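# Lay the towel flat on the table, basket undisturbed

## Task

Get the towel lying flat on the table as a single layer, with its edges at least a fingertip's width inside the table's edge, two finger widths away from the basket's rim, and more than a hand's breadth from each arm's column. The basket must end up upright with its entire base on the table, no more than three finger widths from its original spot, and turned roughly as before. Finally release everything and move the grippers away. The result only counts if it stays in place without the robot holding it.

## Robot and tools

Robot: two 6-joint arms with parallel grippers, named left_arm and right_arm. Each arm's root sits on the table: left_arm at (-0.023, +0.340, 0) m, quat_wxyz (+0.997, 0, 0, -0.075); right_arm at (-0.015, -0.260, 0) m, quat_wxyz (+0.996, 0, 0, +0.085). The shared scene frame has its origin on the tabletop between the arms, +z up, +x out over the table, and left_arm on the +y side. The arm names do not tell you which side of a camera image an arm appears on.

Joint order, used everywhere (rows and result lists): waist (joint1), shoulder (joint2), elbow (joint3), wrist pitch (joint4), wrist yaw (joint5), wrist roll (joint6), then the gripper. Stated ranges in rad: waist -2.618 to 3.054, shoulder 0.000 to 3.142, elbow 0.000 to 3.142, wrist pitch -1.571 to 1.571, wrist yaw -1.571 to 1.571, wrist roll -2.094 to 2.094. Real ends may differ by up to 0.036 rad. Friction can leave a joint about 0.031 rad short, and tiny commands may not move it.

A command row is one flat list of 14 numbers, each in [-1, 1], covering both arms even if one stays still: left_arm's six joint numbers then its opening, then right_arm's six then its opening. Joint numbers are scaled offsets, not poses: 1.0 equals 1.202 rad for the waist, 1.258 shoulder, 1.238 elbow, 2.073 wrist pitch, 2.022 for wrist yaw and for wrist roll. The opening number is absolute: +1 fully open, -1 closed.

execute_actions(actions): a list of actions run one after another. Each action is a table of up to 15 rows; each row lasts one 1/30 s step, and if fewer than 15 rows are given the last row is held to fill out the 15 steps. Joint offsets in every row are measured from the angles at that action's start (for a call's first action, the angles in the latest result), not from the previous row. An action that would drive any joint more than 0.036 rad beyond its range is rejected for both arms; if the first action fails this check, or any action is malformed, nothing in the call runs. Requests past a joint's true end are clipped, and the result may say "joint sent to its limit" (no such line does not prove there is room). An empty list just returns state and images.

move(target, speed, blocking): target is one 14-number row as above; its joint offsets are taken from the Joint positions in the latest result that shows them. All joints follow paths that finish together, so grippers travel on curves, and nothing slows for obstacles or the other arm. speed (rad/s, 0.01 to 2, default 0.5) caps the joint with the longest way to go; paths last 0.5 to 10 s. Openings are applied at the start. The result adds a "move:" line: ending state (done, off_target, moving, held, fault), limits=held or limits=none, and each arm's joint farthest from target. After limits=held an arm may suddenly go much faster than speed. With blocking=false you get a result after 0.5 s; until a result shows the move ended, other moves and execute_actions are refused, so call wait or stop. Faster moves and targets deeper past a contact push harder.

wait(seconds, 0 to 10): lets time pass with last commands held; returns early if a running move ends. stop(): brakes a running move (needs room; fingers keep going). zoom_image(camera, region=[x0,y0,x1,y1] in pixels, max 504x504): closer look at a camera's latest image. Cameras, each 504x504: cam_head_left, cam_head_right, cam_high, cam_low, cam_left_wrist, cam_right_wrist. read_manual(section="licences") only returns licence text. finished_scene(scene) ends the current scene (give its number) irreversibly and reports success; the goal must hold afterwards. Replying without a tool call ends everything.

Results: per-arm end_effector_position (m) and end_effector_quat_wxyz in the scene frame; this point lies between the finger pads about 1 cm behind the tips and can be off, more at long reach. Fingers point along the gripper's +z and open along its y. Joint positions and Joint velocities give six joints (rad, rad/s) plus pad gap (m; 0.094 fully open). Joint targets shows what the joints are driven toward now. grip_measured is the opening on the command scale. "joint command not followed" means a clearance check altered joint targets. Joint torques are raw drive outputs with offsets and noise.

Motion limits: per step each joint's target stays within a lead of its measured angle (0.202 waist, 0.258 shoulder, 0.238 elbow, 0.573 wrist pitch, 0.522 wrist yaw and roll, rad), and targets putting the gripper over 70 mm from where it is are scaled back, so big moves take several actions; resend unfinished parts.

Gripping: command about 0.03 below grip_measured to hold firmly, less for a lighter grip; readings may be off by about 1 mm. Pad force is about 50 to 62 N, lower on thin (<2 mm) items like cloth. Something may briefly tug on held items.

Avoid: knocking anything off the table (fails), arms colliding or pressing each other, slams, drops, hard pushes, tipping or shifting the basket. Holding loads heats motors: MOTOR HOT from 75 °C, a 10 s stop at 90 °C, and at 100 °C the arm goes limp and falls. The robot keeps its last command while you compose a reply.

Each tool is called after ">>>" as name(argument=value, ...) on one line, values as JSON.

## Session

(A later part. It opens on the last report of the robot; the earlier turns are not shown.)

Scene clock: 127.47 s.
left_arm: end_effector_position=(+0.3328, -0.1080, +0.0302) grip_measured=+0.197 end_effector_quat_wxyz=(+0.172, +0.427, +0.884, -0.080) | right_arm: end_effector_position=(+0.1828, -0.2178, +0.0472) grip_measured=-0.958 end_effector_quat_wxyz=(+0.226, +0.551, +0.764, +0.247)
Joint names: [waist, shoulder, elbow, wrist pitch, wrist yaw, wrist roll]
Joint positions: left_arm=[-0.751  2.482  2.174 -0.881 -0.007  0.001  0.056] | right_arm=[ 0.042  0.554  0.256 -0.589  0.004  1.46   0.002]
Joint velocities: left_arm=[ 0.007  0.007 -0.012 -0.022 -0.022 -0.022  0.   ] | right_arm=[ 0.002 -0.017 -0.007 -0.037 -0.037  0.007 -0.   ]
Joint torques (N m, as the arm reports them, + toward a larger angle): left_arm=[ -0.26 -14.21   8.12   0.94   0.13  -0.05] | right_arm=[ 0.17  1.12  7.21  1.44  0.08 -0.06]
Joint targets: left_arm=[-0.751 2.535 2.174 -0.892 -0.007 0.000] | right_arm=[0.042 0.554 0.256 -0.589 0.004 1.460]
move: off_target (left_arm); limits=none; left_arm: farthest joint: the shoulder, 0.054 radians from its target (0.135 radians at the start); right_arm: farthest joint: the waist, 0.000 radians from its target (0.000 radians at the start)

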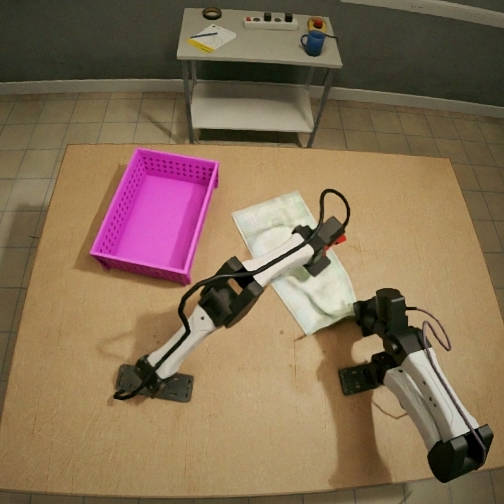

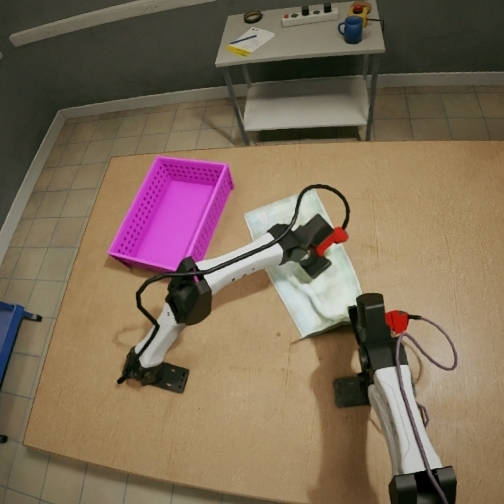

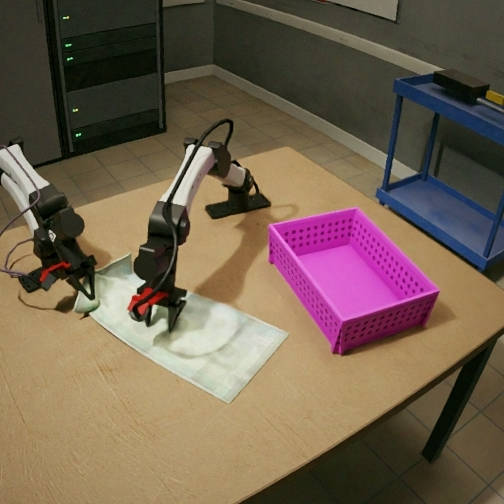

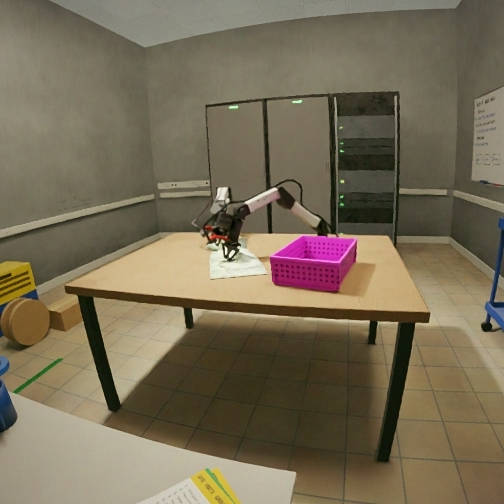

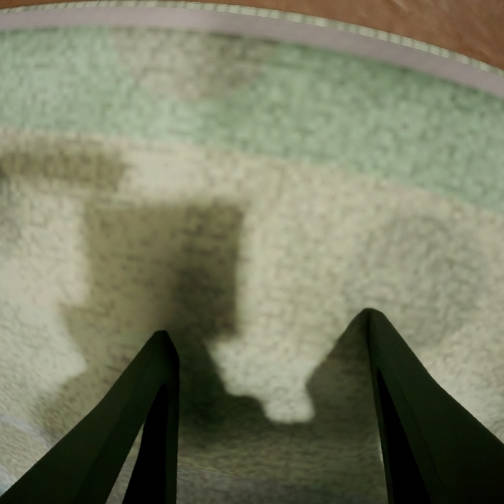

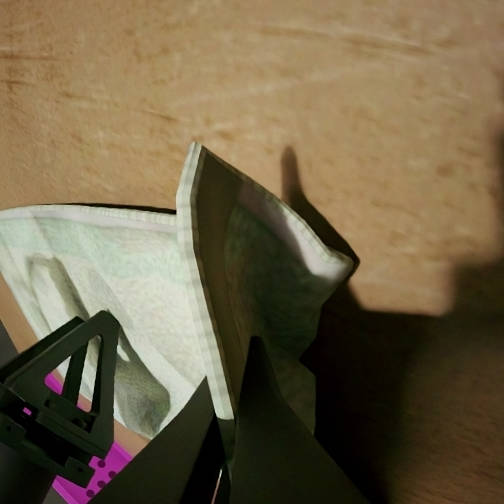

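>>> execute_actions(actions=[[[0.008,0.044,0.008,0,0,0.003,0.2,0,0,0,0,0,0,-1],[0.014,0.047,0.013,0,0,0.006,0.2,0,0,0,0,0,0,-1],[0.019,0.049,0.018,0,0,0.009,0.2,0,0,0,0,0,0,-1],[0.023,0.052,0.022,0,0,0.012,0.2,0,0,0,0,0,0,-1],[0.028,0.054,0.027,0,0,0.015,0.2,0,0,0,0,0,0,-1],[0.032,0.057,0.031,0,0,0.018,0.2,0,0,0,0,0,0,-1],[0.036,0.059,0.035,0,0,0.021,0.2,0,0,0,0,0,0,-1],[0.040,0.062,0.040,0,0,0.024,0.2,0,0,0,0,0,0,-1],[0.045,0.065,0.044,0,0,0.027,0.2,0,0,0,0,0,0,-1],[0.049,0.067,0.048,0,0,0.030,0.2,0,0,0,0,0,0,-1],[0.053,0.070,0.052,0,0,0.033,0.2,0,0,0,0,0,0,-1],[0.057,0.072,0.057,0,0,0.036,0.2,0,0,0,0,0,0,-1],[0.062,0.075,0.061,0,0,0.039,0.2,0,0,0,0,0,0,-1],[0.066,0.078,0.065,0,0,0.042,0.2,0,0,0,0,0,0,-1],[0.070,0.080,0.069,0,0,0.045,0.2,0,0,0,0,0,0,-1]]])

>>> wait(seconds=0.4)

>>> zoom_image(camera="cam_high", region=[40, 240, 200, 340])

Scene clock: 129.83 s.
left_arm: end_effector_position=(+0.3666, -0.0989, +0.0312) grip_measured=+0.197 end_effector_quat_wxyz=(+0.189, +0.426, +0.881, -0.081) | right_arm: end_effector_position=(+0.1828, -0.2178, +0.0472) grip_measured=-0.958 end_effector_quat_wxyz=(+0.226, +0.551, +0.764, +0.247)
Joint names: [waist, shoulder, elbow, wrist pitch, wrist yaw, wrist roll]
Joint positions: left_arm=[-0.692  2.525  2.246 -0.876  0.005  0.056  0.056] | right_arm=[ 0.042  0.554  0.256 -0.589  0.004  1.46   0.002]
Joint velocities: left_arm=[ 0.125  0.076  0.129  0.081  0.095  0.139 -0.001] | right_arm=[-0.032 -0.007 -0.002 -0.022  0.051  0.007  0.001]
Joint torques (N m, as the arm reports them, + toward a larger angle): left_arm=[  1.02 -14.59   8.38   0.99  -0.12   0.05] | right_arm=[ 0.13  1.09  7.12  1.44  0.09 -0.05]
Joint targets: left_arm=[-0.667 2.583 2.259 -0.881 -0.007 0.091] | right_arm=[0.042 0.554 0.256 -0.589 0.004 1.460]

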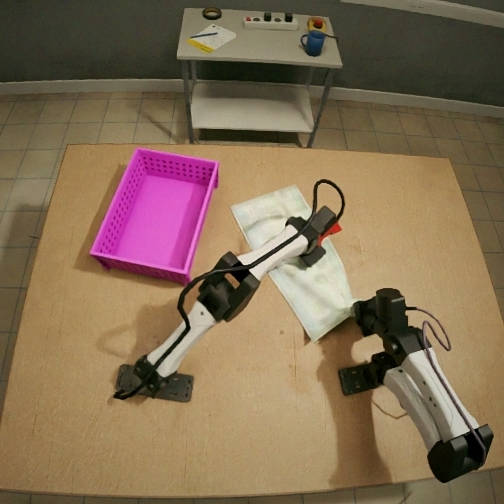

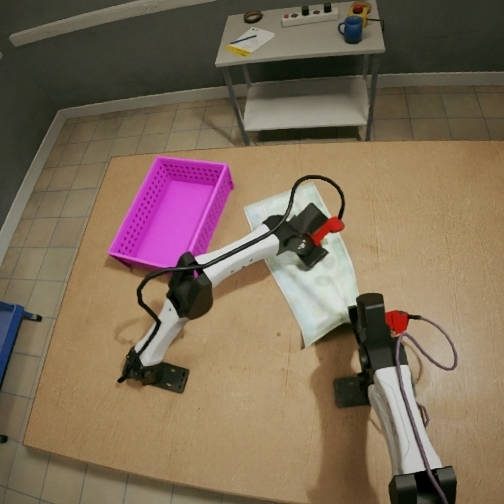

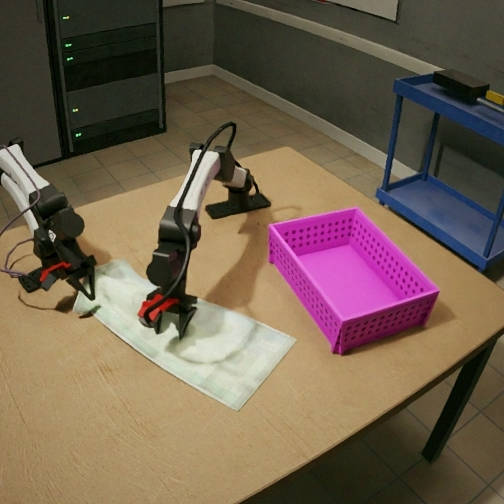

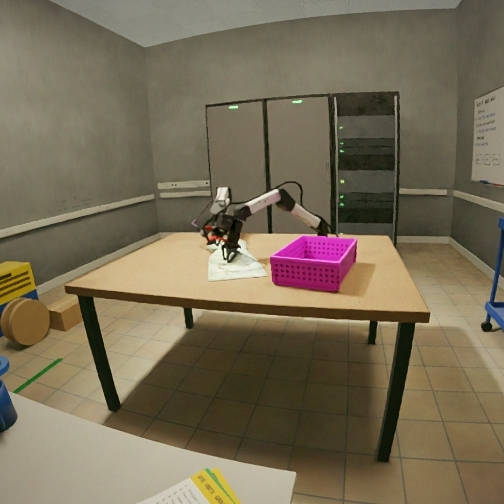

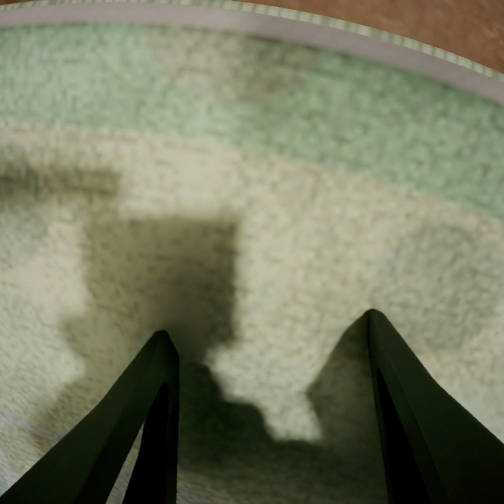

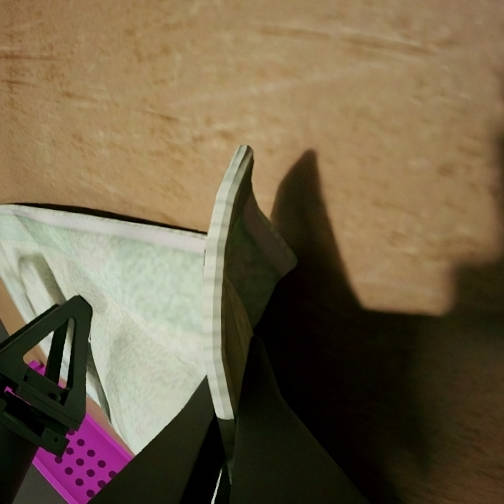

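Scene clock: 130.23 s.
left_arm: end_effector_position=(+0.3720, -0.0967, +0.0315) grip_measured=+0.197 end_effector_quat_wxyz=(+0.192, +0.430, +0.878, -0.082) | right_arm: end_effector_position=(+0.1832, -0.2178, +0.0475) grip_measured=-0.958 end_effector_quat_wxyz=(+0.227, +0.551, +0.764, +0.248)
Joint names: [waist, shoulder, elbow, wrist pitch, wrist yaw, wrist roll]
Joint positions: left_arm=[-0.682  2.53   2.254 -0.873  0.01   0.077  0.056] | right_arm=[ 0.042  0.554  0.256 -0.587  0.004  1.46   0.002]
Joint velocities: left_arm=[-0.012 -0.012 -0.017 -0.022 -0.007 -0.022  0.   ] | right_arm=[-0.007 -0.007 -0.002  0.066 -0.11   0.037 -0.   ]
Joint torques (N m, as the arm reports them, + toward a larger angle): left_arm=[  1.01 -14.81   8.49   1.05   0.     0.09] | right_arm=[ 0.16  1.11  7.21  1.43  0.09 -0.06]
Joint targets: left_arm=[-0.667 2.582 2.259 -0.881 -0.007 0.092] | right_arm=[0.042 0.554 0.256 -0.589 0.004 1.460]
wait: 0.40 s; no rest

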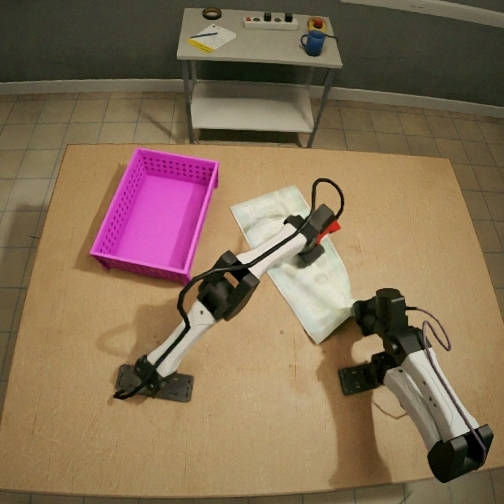

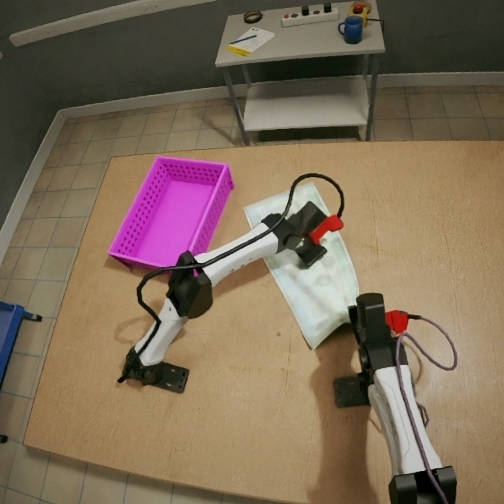

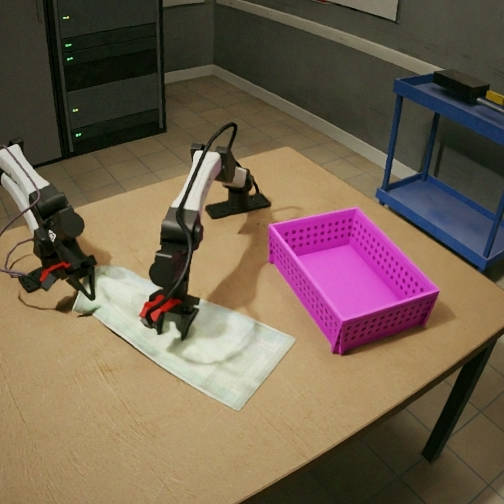

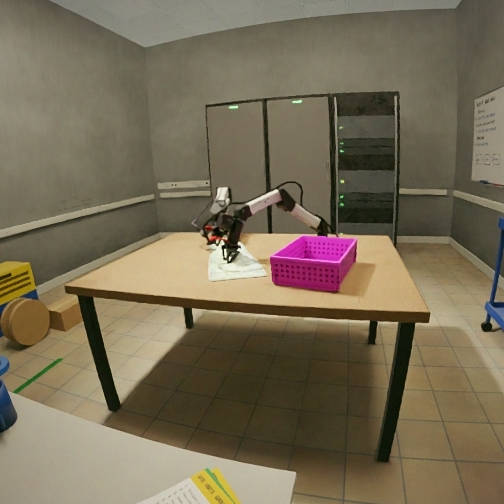

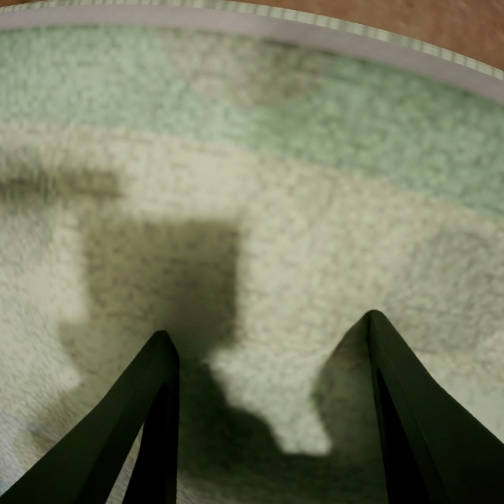

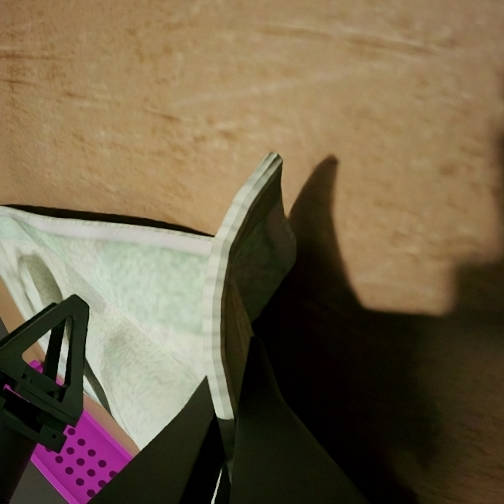

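Region (40, 240, 200, 340) of cam_high's 504x504 image, scaled by 3.150, with more detail than that image has; it fills the top 315 rows of this view, and the rest is white.

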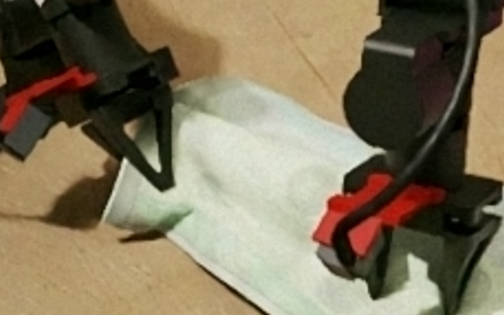

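>>> execute_actions(actions=[[[0.008,0.041,0.004,-0.004,0,0,0.2,0,0,0,0,0,0,-0.8],[0.008,0.041,0.004,-0.004,0,0,0.2,0,0,0,0,0,0,-0.7],[0.008,0.041,0.004,-0.004,0,0,0.2,0,0,0,0,0,0,-0.6],[0.008,0.041,0.004,-0.004,0,0,0.2,0,0,0,0,0,0,-0.5],[0.008,0.041,0.004,-0.004,0,0,0.2,0,0,0,0,0,0,-0.4]]])

>>> zoom_image(camera="cam_high", region=[40, 240, 200, 340])

Scene clock: 131.93 s.
left_arm: end_effector_position=(+0.3721, -0.0969, +0.0316) grip_measured=+0.197 end_effector_quat_wxyz=(+0.193, +0.431, +0.878, -0.082) | right_arm: end_effector_position=(+0.1832, -0.2178, +0.0475) grip_measured=-0.403 end_effector_quat_wxyz=(+0.227, +0.551, +0.764, +0.248)
Joint names: [waist, shoulder, elbow, wrist pitch, wrist yaw, wrist roll]
Joint positions: left_arm=[-0.682  2.53   2.254 -0.873  0.01   0.078  0.056] | right_arm=[ 0.042  0.554  0.256 -0.587  0.004  1.46   0.028]
Joint velocities: left_arm=[-0.022 -0.007  0.002 -0.007  0.007  0.007  0.   ] | right_arm=[-0.007 -0.007 -0.007 -0.037  0.095 -0.007 -0.001]
Joint torques (N m, as the arm reports them, + toward a larger angle): left_arm=[  0.7  -14.88   8.42   1.02   0.13  -0.05] | right_arm=[ 0.16  1.11  7.24  1.44  0.08 -0.06]
Joint targets: left_arm=[-0.672 2.582 2.259 -0.882 0.010 0.076] | right_arm=[0.042 0.554 0.256 -0.587 0.004 1.460]

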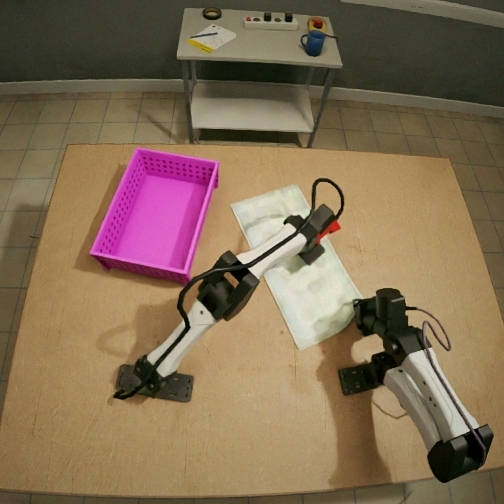

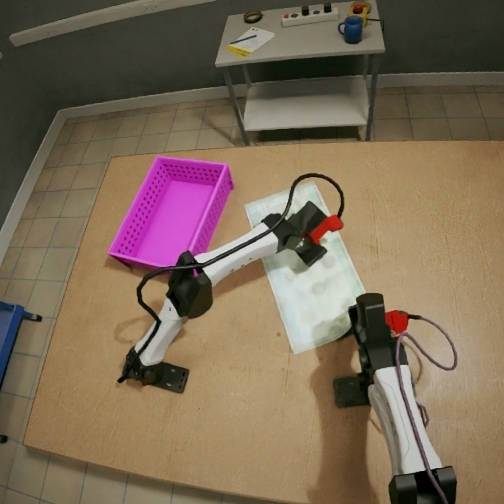

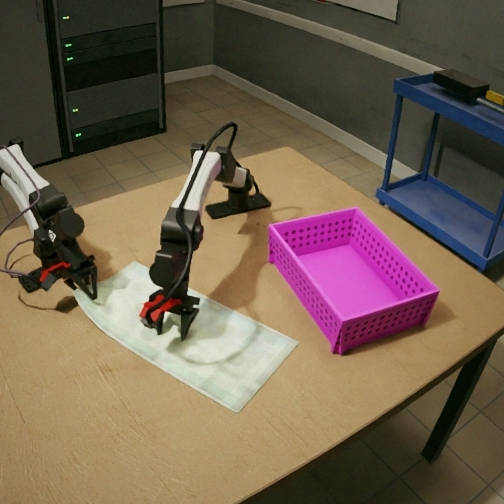

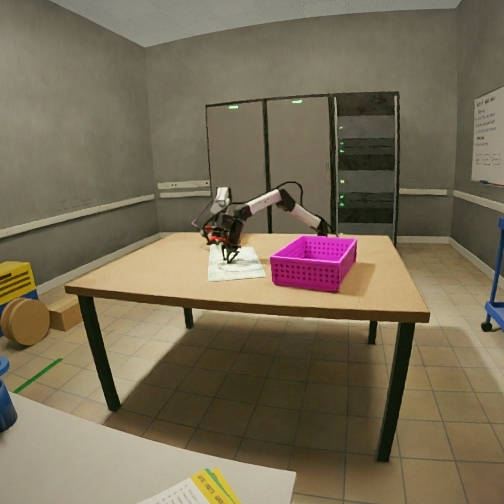

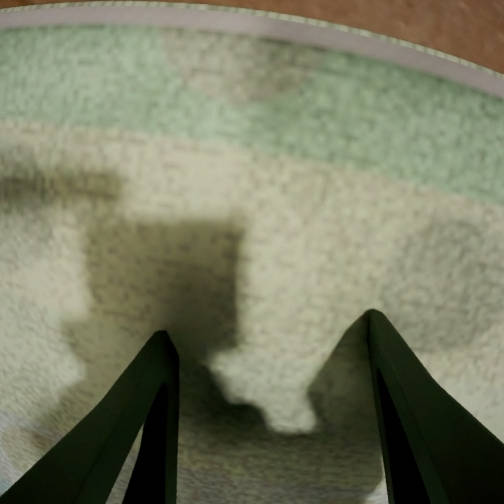

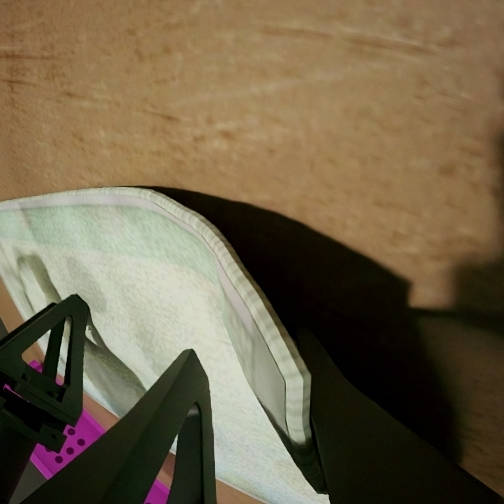

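Region (40, 240, 200, 340) of cam_high's 504x504 image, scaled by 3.150, with more detail than that image has; it fills the top 315 rows of this view, and the rest is white.

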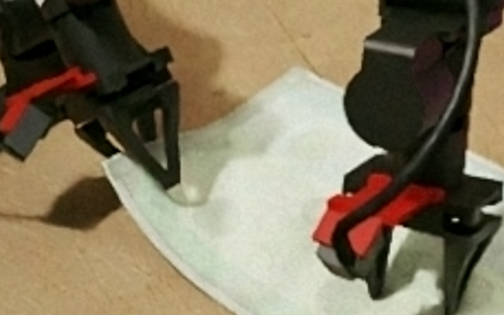

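>>> execute_actions(actions=[[[0.008,0.041,0.004,-0.004,0,0,0.2,0,-0.015,0.005,-0.012,0,0,-0.4],[0.008,0.041,0.004,-0.004,0,0,0.2,0,-0.03,0.01,-0.024,0,0,-0.4],[0.008,0.041,0.004,-0.004,0,0,0.2,0,-0.045,0.015,-0.036,0,0,-0.4],[0.008,0.041,0.004,-0.004,0,0,0.2,0,-0.06,0.02,-0.048,0,0,-0.4],[0.008,0.041,0.004,-0.004,0,0,0.2,0,-0.075,0.025,-0.06,0,0,-0.4],[0.008,0.041,0.004,-0.004,0,0,0.2,0,-0.09,0.03,-0.073,0,0,-0.4],[0.008,0.041,0.004,-0.004,0,0,0.2,0,-0.105,0.035,-0.085,0,0,-0.4],[0.008,0.041,0.004,-0.004,0,0,0.2,0,-0.12,0.04,-0.097,0,0,-0.4],[0.008,0.041,0.004,-0.004,0,0,0.2,0,-0.135,0.045,-0.109,0,0,-0.4],[0.008,0.041,0.004,-0.004,0,0,0.2,0,-0.15,0.05,-0.121,0,0,-0.4],[0.008,0.041,0.004,-0.004,0,0,0.2,0,-0.165,0.055,-0.133,0,0,-0.4],[0.008,0.041,0.004,-0.004,0,0,0.2,0,-0.18,0.06,-0.146,0,0,-0.4],[0.008,0.041,0.004,-0.004,0,0,0.2,0,-0.195,0.065,-0.158,0,0,-0.4],[0.008,0.041,0.004,-0.004,0,0,0.2,0,-0.208,0.07,-0.17,0,0,-0.4],[0.008,0.041,0.004,-0.004,0,0,0.2,0,-0.22,0.078,-0.185,0,0,-0.4]]])

>>> wait(seconds=0.5)

>>> zoom_image(camera="cam_high", region=[40, 240, 200, 340])

Scene clock: 133.50 s.
left_arm: end_effector_position=(+0.3721, -0.0969, +0.0316) grip_measured=+0.197 end_effector_quat_wxyz=(+0.193, +0.431, +0.878, -0.082) | right_arm: end_effector_position=(+0.1574, -0.2233, +0.0723) grip_measured=-0.403 end_effector_quat_wxyz=(+0.238, +0.547, +0.759, +0.261)
Joint names: [waist, shoulder, elbow, wrist pitch, wrist yaw, wrist roll]
Joint positions: left_arm=[-0.682  2.53   2.254 -0.873  0.01   0.078  0.056] | right_arm=[ 0.042  0.319  0.321 -0.851  0.004  1.46   0.028]
Joint velocities: left_arm=[-0.007 -0.017 -0.007 -0.037 -0.066  0.022  0.   ] | right_arm=[ 0.012 -0.486  0.193 -0.857 -0.11  -0.037  0.001]
Joint torques (N m, as the arm reports them, + toward a larger angle): left_arm=[  0.55 -14.86   8.38   1.03   0.15  -0.04] | right_arm=[ 0.15  1.31  8.45  1.45  0.07 -0.05]
Joint targets: left_arm=[-0.672 2.582 2.259 -0.881 0.010 0.078] | right_arm=[0.042 0.278 0.353 -0.970 0.004 1.460]

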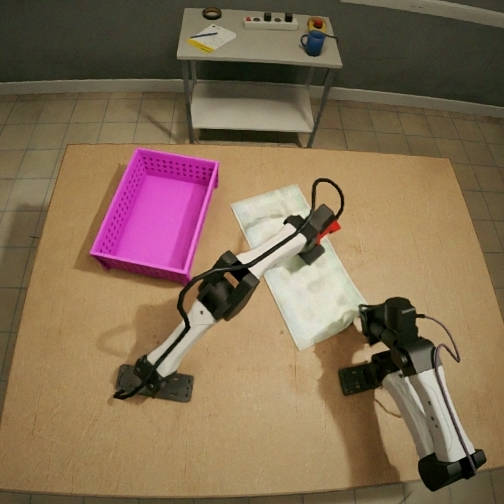

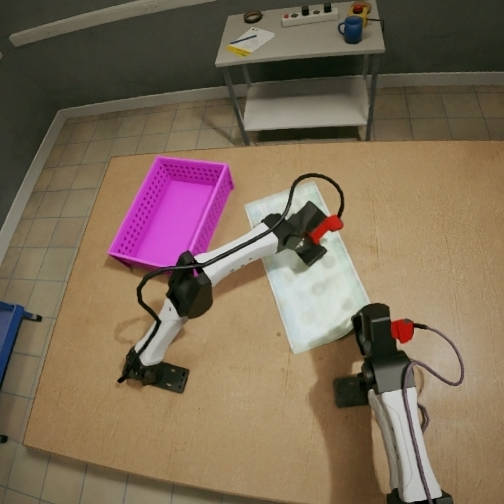

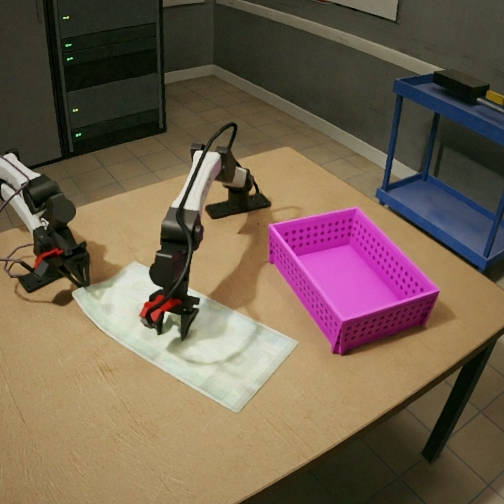

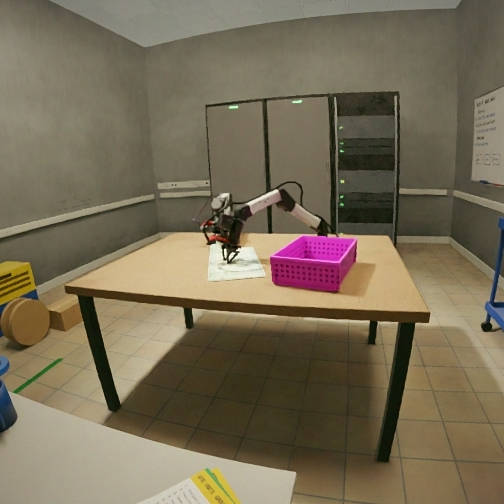

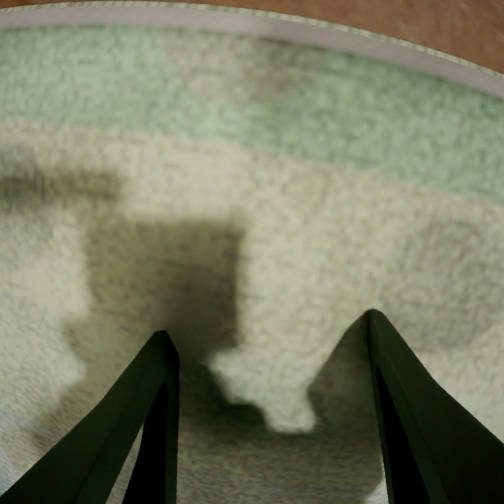

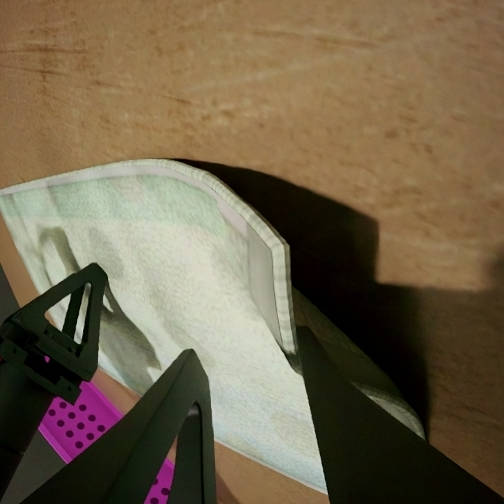

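Scene clock: 134.00 s.
left_arm: end_effector_position=(+0.3721, -0.0969, +0.0316) grip_measured=+0.197 end_effector_quat_wxyz=(+0.193, +0.431, +0.878, -0.082) | right_arm: end_effector_position=(+0.1409, -0.2269, +0.0654) grip_measured=-0.403 end_effector_quat_wxyz=(+0.218, +0.553, +0.768, +0.238)
Joint names: [waist, shoulder, elbow, wrist pitch, wrist yaw, wrist roll]
Joint positions: left_arm=[-0.682  2.53   2.254 -0.873  0.01   0.078  0.056] | right_arm=[ 0.042  0.292  0.335 -0.956  0.004  1.46   0.028]
Joint velocities: left_arm=[-0.007  0.022 -0.017  0.022 -0.051 -0.066 -0.   ] | right_arm=[-0.017 -0.002 -0.007 -0.037 -0.066  0.007 -0.001]
Joint torques (N m, as the arm reports them, + toward a larger angle): left_arm=[  0.57 -14.79   8.46   1.04   0.14  -0.02] | right_arm=[ 0.15  1.32  8.22  1.3   0.09 -0.05]
Joint targets: left_arm=[-0.672 2.582 2.259 -0.881 0.010 0.078] | right_arm=[0.042 0.278 0.352 -0.970 0.004 1.460]
wait: 0.50 s; no rest

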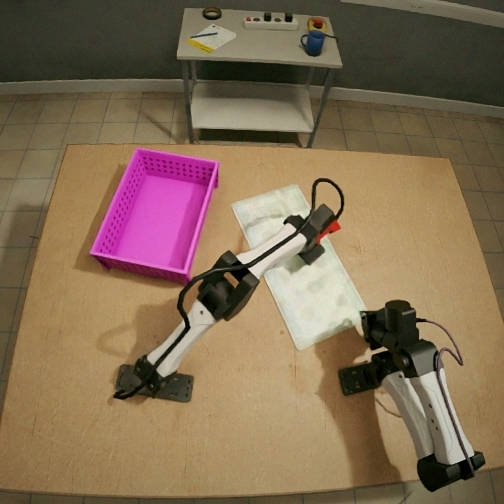

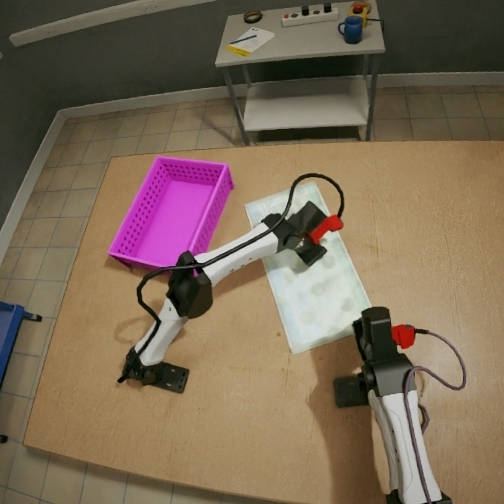

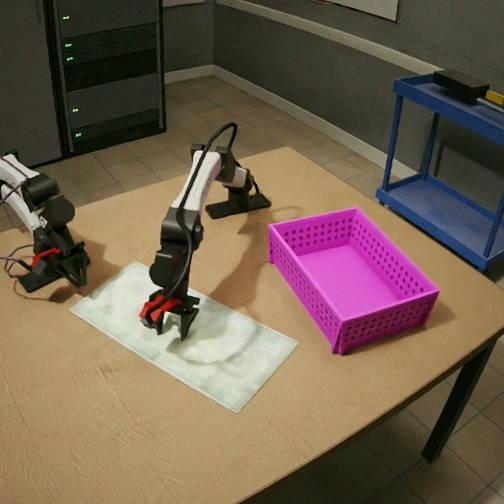

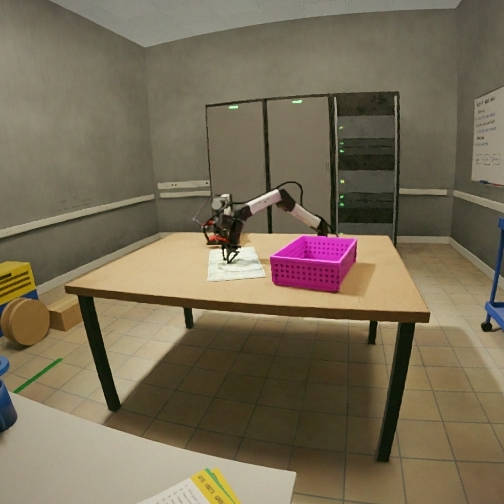

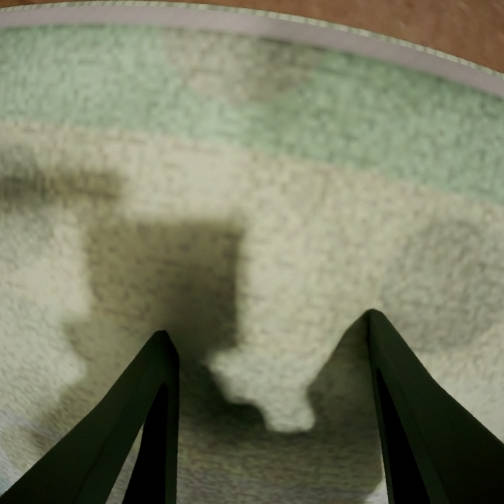

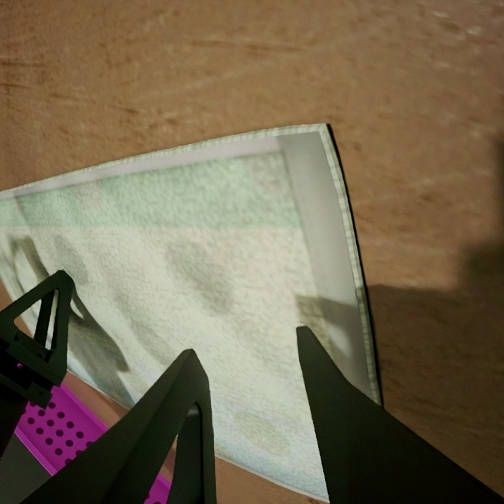

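Region (40, 240, 200, 340) of cam_high's 504x504 image, scaled by 3.150, with more detail than that image has; it fills the top 315 rows of this view, and the rest is white.

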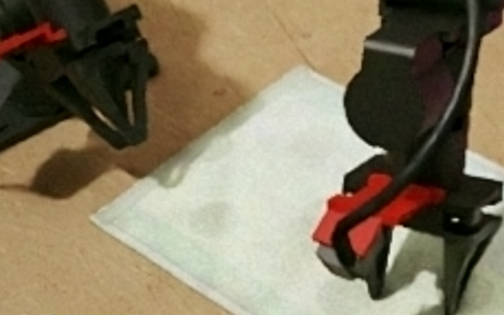

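>>> move(target=[0.333,-0.954,-0.856,0.193,0,-0.04,0.2,0.13,0.676,0.5,-0.02,0,-0.722,0.2], speed=1.0)

Scene clock: 139.13 s.
left_arm: end_effector_position=(+0.3493, +0.1623, +0.2614) grip_measured=+0.197 end_effector_quat_wxyz=(+0.454, +0.199, +0.862, -0.105) | right_arm: end_effector_position=(+0.2212, -0.1720, +0.1357) grip_measured=+0.197 end_effector_quat_wxyz=(+0.190, -0.170, +0.966, +0.033)
Joint names: [waist, shoulder, elbow, wrist pitch, wrist yaw, wrist roll]
Joint positions: left_arm=[-0.29   1.339  1.219 -0.482  0.01   0.007  0.056] | right_arm=[ 0.188  1.13   0.934 -0.987  0.004  0.01   0.056]
Joint velocities: left_arm=[ 0.017  0.012 -0.017 -0.022 -0.051 -0.022 -0.001] | right_arm=[-0.012  0.002 -0.002 -0.022 -0.007  0.007 -0.   ]
Joint torques (N m, as the arm reports them, + toward a larger angle): left_arm=[ 0.47 -8.48  6.68  1.91  0.15 -0.13] | right_arm=[ 0.96 -1.36  8.35  0.99  0.04 -0.13]
Joint targets: left_arm=[-0.281 1.330 1.194 -0.472 0.010 -0.003] | right_arm=[0.198 1.143 0.954 -0.997 0.004 -0.000]
move: off_target (left_arm); limits=none; left_arm: farthest joint: the elbow, 0.025 radians from its target (1.059 radians at the start); right_arm: farthest joint: the elbow, 0.020 radians from its target (0.619 radians at the start)

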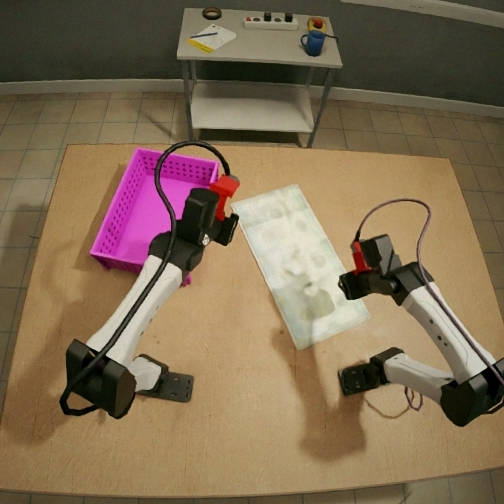

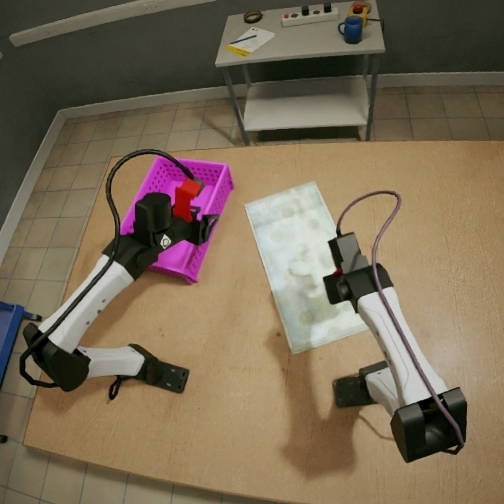

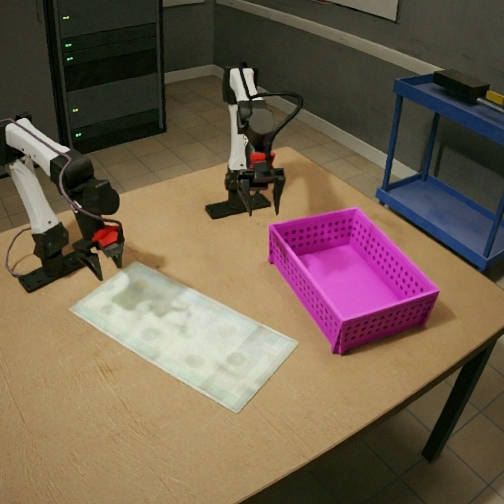

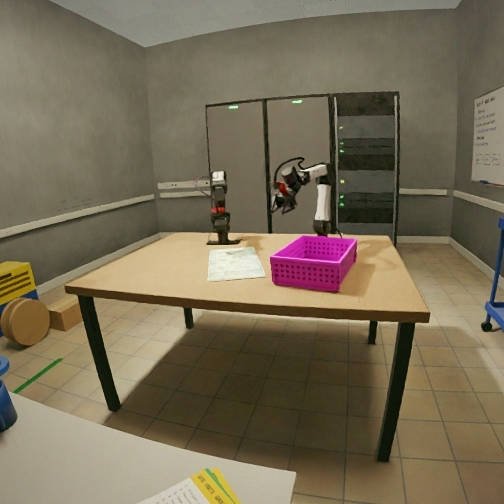

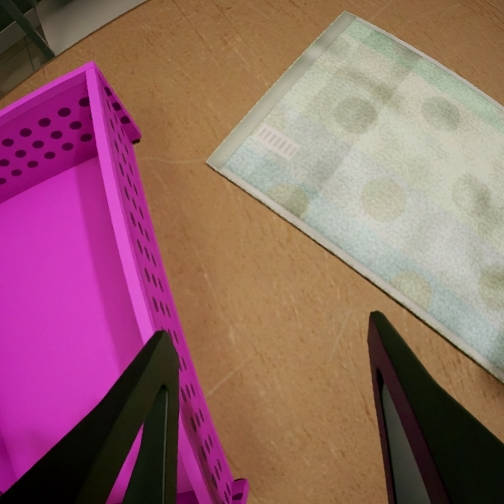

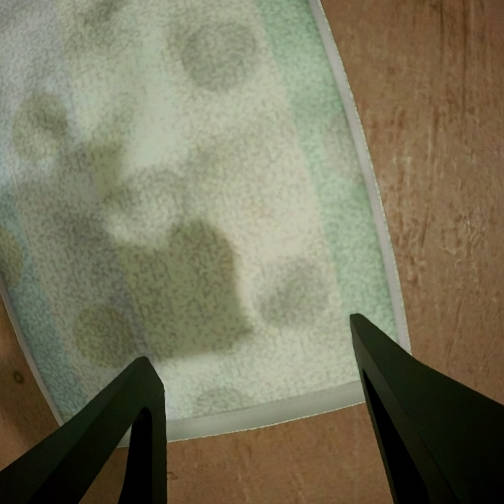

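>>> move(target=[0,-0.985,-0.904,0.2325,0,0,0.2,0.147,0.7035,0.509,-0.029,0,0,0.2], speed=1.0)

Scene clock: 142.00 s.
left_arm: end_effector_position=(+0.2013, +0.2320, +0.2030) grip_measured=+0.197 end_effector_quat_wxyz=(+0.686, +0.161, +0.692, -0.155) | right_arm: end_effector_position=(+0.3267, -0.0615, +0.0508) grip_measured=+0.197 end_effector_quat_wxyz=(+0.035, -0.256, +0.966, +0.007)
Joint names: [waist, shoulder, elbow, wrist pitch, wrist yaw, wrist roll]
Joint positions: left_arm=[-0.29   0.122  0.121 -0.009  0.01   0.007  0.056] | right_arm=[ 0.357  2.01   1.544 -1.035  0.004  0.009  0.056]
Joint velocities: left_arm=[ 0.012 -0.007  0.002  0.037  0.051  0.066  0.001] | right_arm=[ 0.007  0.002 -0.002 -0.022 -0.007 -0.007  0.   ]
Joint torques (N m, as the arm reports them, + toward a larger angle): left_arm=[-0.21 -0.15  7.    2.08  0.12 -0.06] | right_arm=[ 0.85 -8.67  7.66  0.41  0.05  0.  ]
Joint targets: left_arm=[-0.290 0.100 0.100 -0.000 0.010 0.007] | right_arm=[0.365 2.015 1.564 -1.047 0.004 0.010]
move: off_target (left_arm); limits=none; left_arm: farthest joint: the shoulder, 0.022 radians from its target (1.239 radians at the start); right_arm: farthest joint: the elbow, 0.020 radians from its target (0.630 radians at the start)

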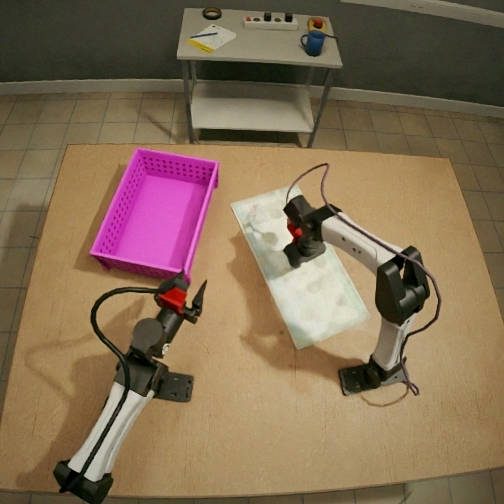

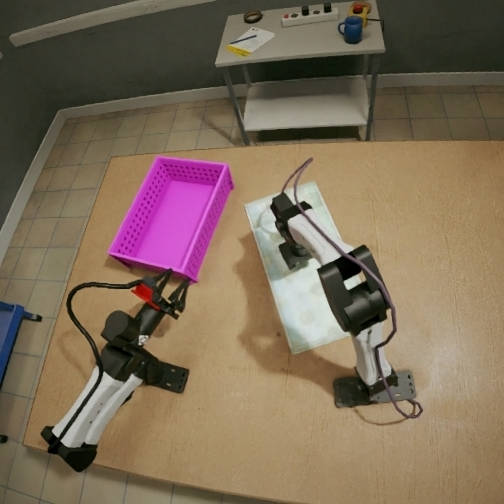

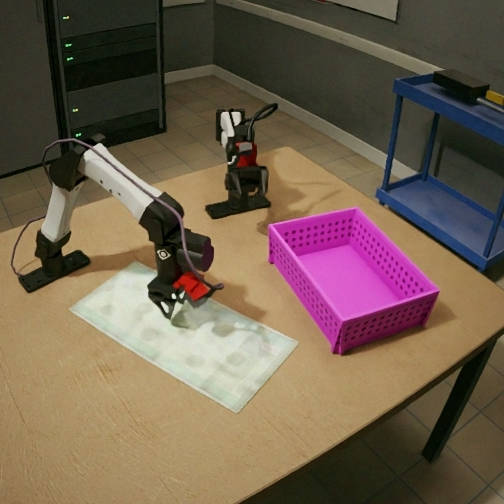

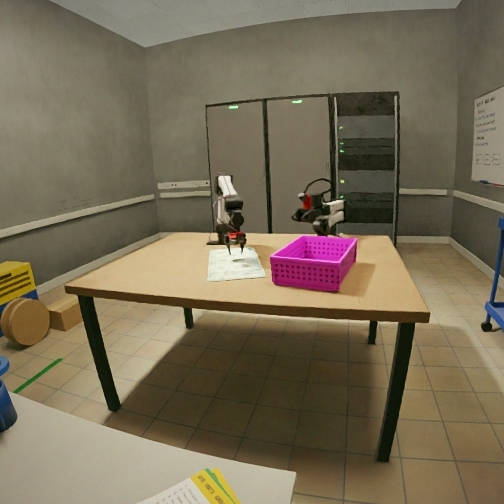

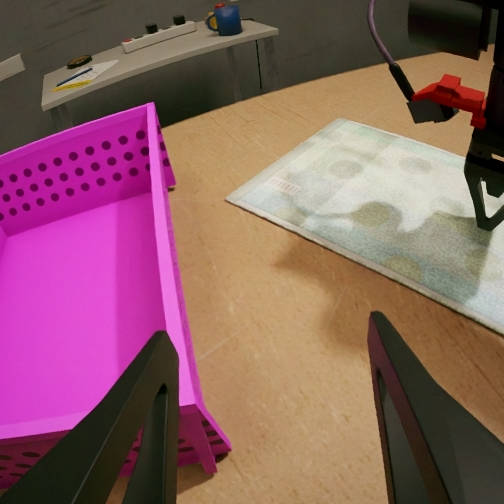

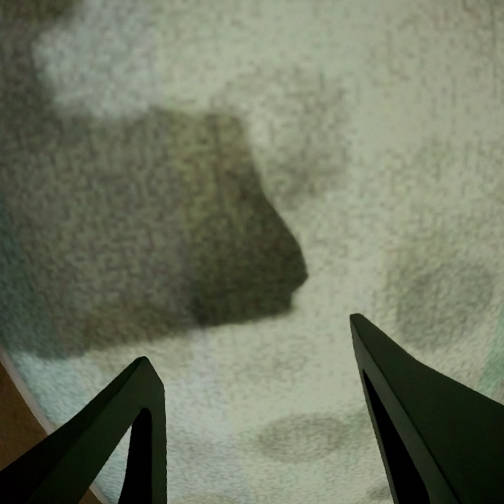

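Press down.

>>> move(target=[0,0,0,0,0,0,0.2,0,0.085,0,0.03,0,0,0.2], speed=0.15)

Scene clock: 143.23 s.
left_arm: end_effector_position=(+0.2013, +0.2320, +0.2031) grip_measured=+0.197 end_effector_quat_wxyz=(+0.686, +0.161, +0.692, -0.155) | right_arm: end_effector_position=(+0.3279, -0.0606, +0.0204) grip_measured=+0.197 end_effector_quat_wxyz=(+0.011, -0.256, +0.967, +0.001)
Joint names: [waist, shoulder, elbow, wrist pitch, wrist yaw, wrist roll]
Joint positions: left_arm=[-0.29   0.122  0.121 -0.009  0.01   0.007  0.056] | right_arm=[ 0.357  2.091  1.544 -1.003  0.003  0.009  0.056]
Joint velocities: left_arm=[-0.002 -0.012 -0.002 -0.022 -0.037 -0.007  0.001] | right_arm=[ 0.002  0.007 -0.002 -0.051  0.037 -0.037 -0.001]
Joint torques (N m, as the arm reports them, + toward a larger angle): left_arm=[-0.14  1.84  8.67  2.03  0.15 -0.04] | right_arm=[ 0.23 -7.72  5.99  0.67  0.06 -0.01]
Joint targets: left_arm=[-0.290 0.122 0.121 -0.009 0.010 0.007] | right_arm=[0.357 2.117 1.544 -0.972 0.004 0.009]
move: off_target (right_arm); limits=none; left_arm: farthest joint: the waist, 0.000 radians from its target (0.000 radians at the start); right_arm: farthest joint: the wrist pitch, 0.030 radians from its target (0.062 radians at the start)

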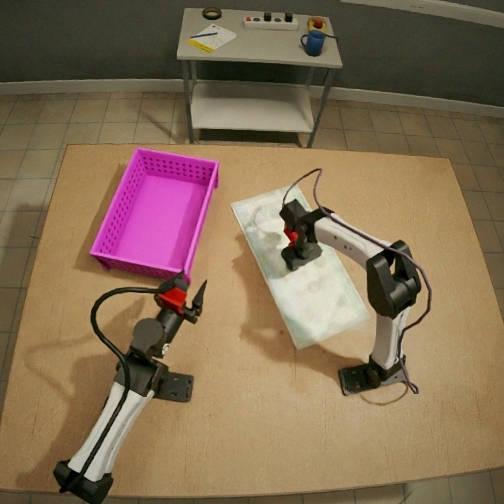

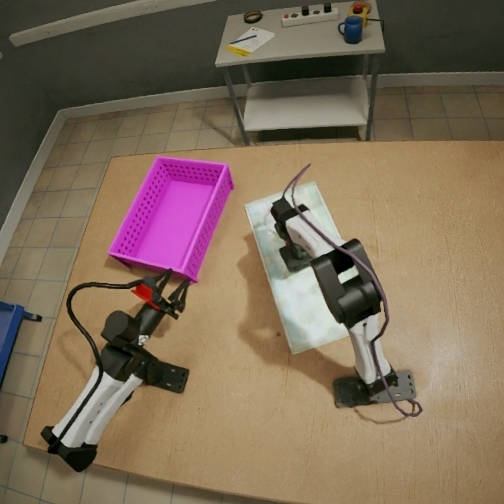

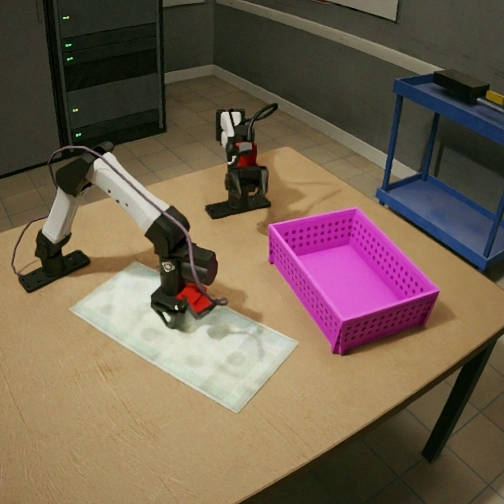

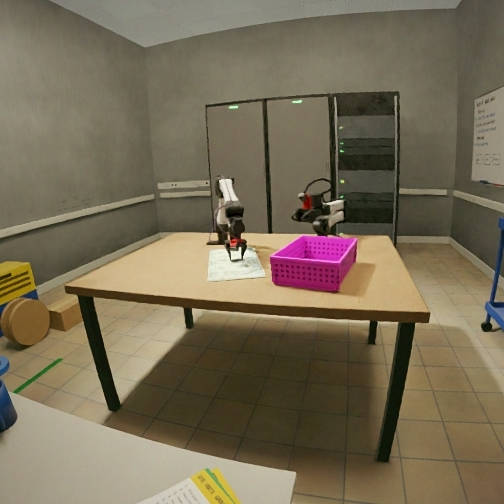

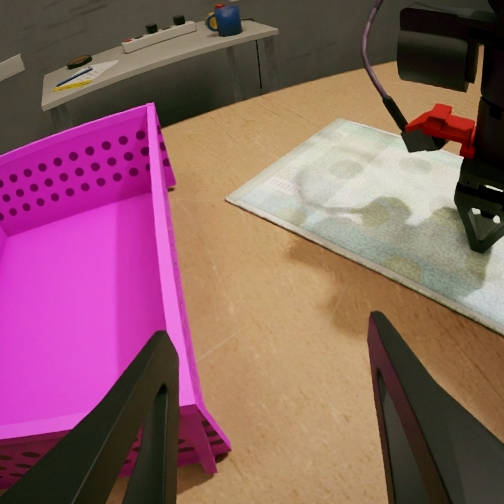

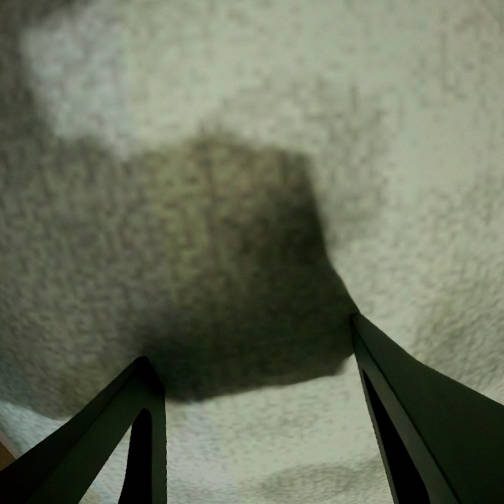

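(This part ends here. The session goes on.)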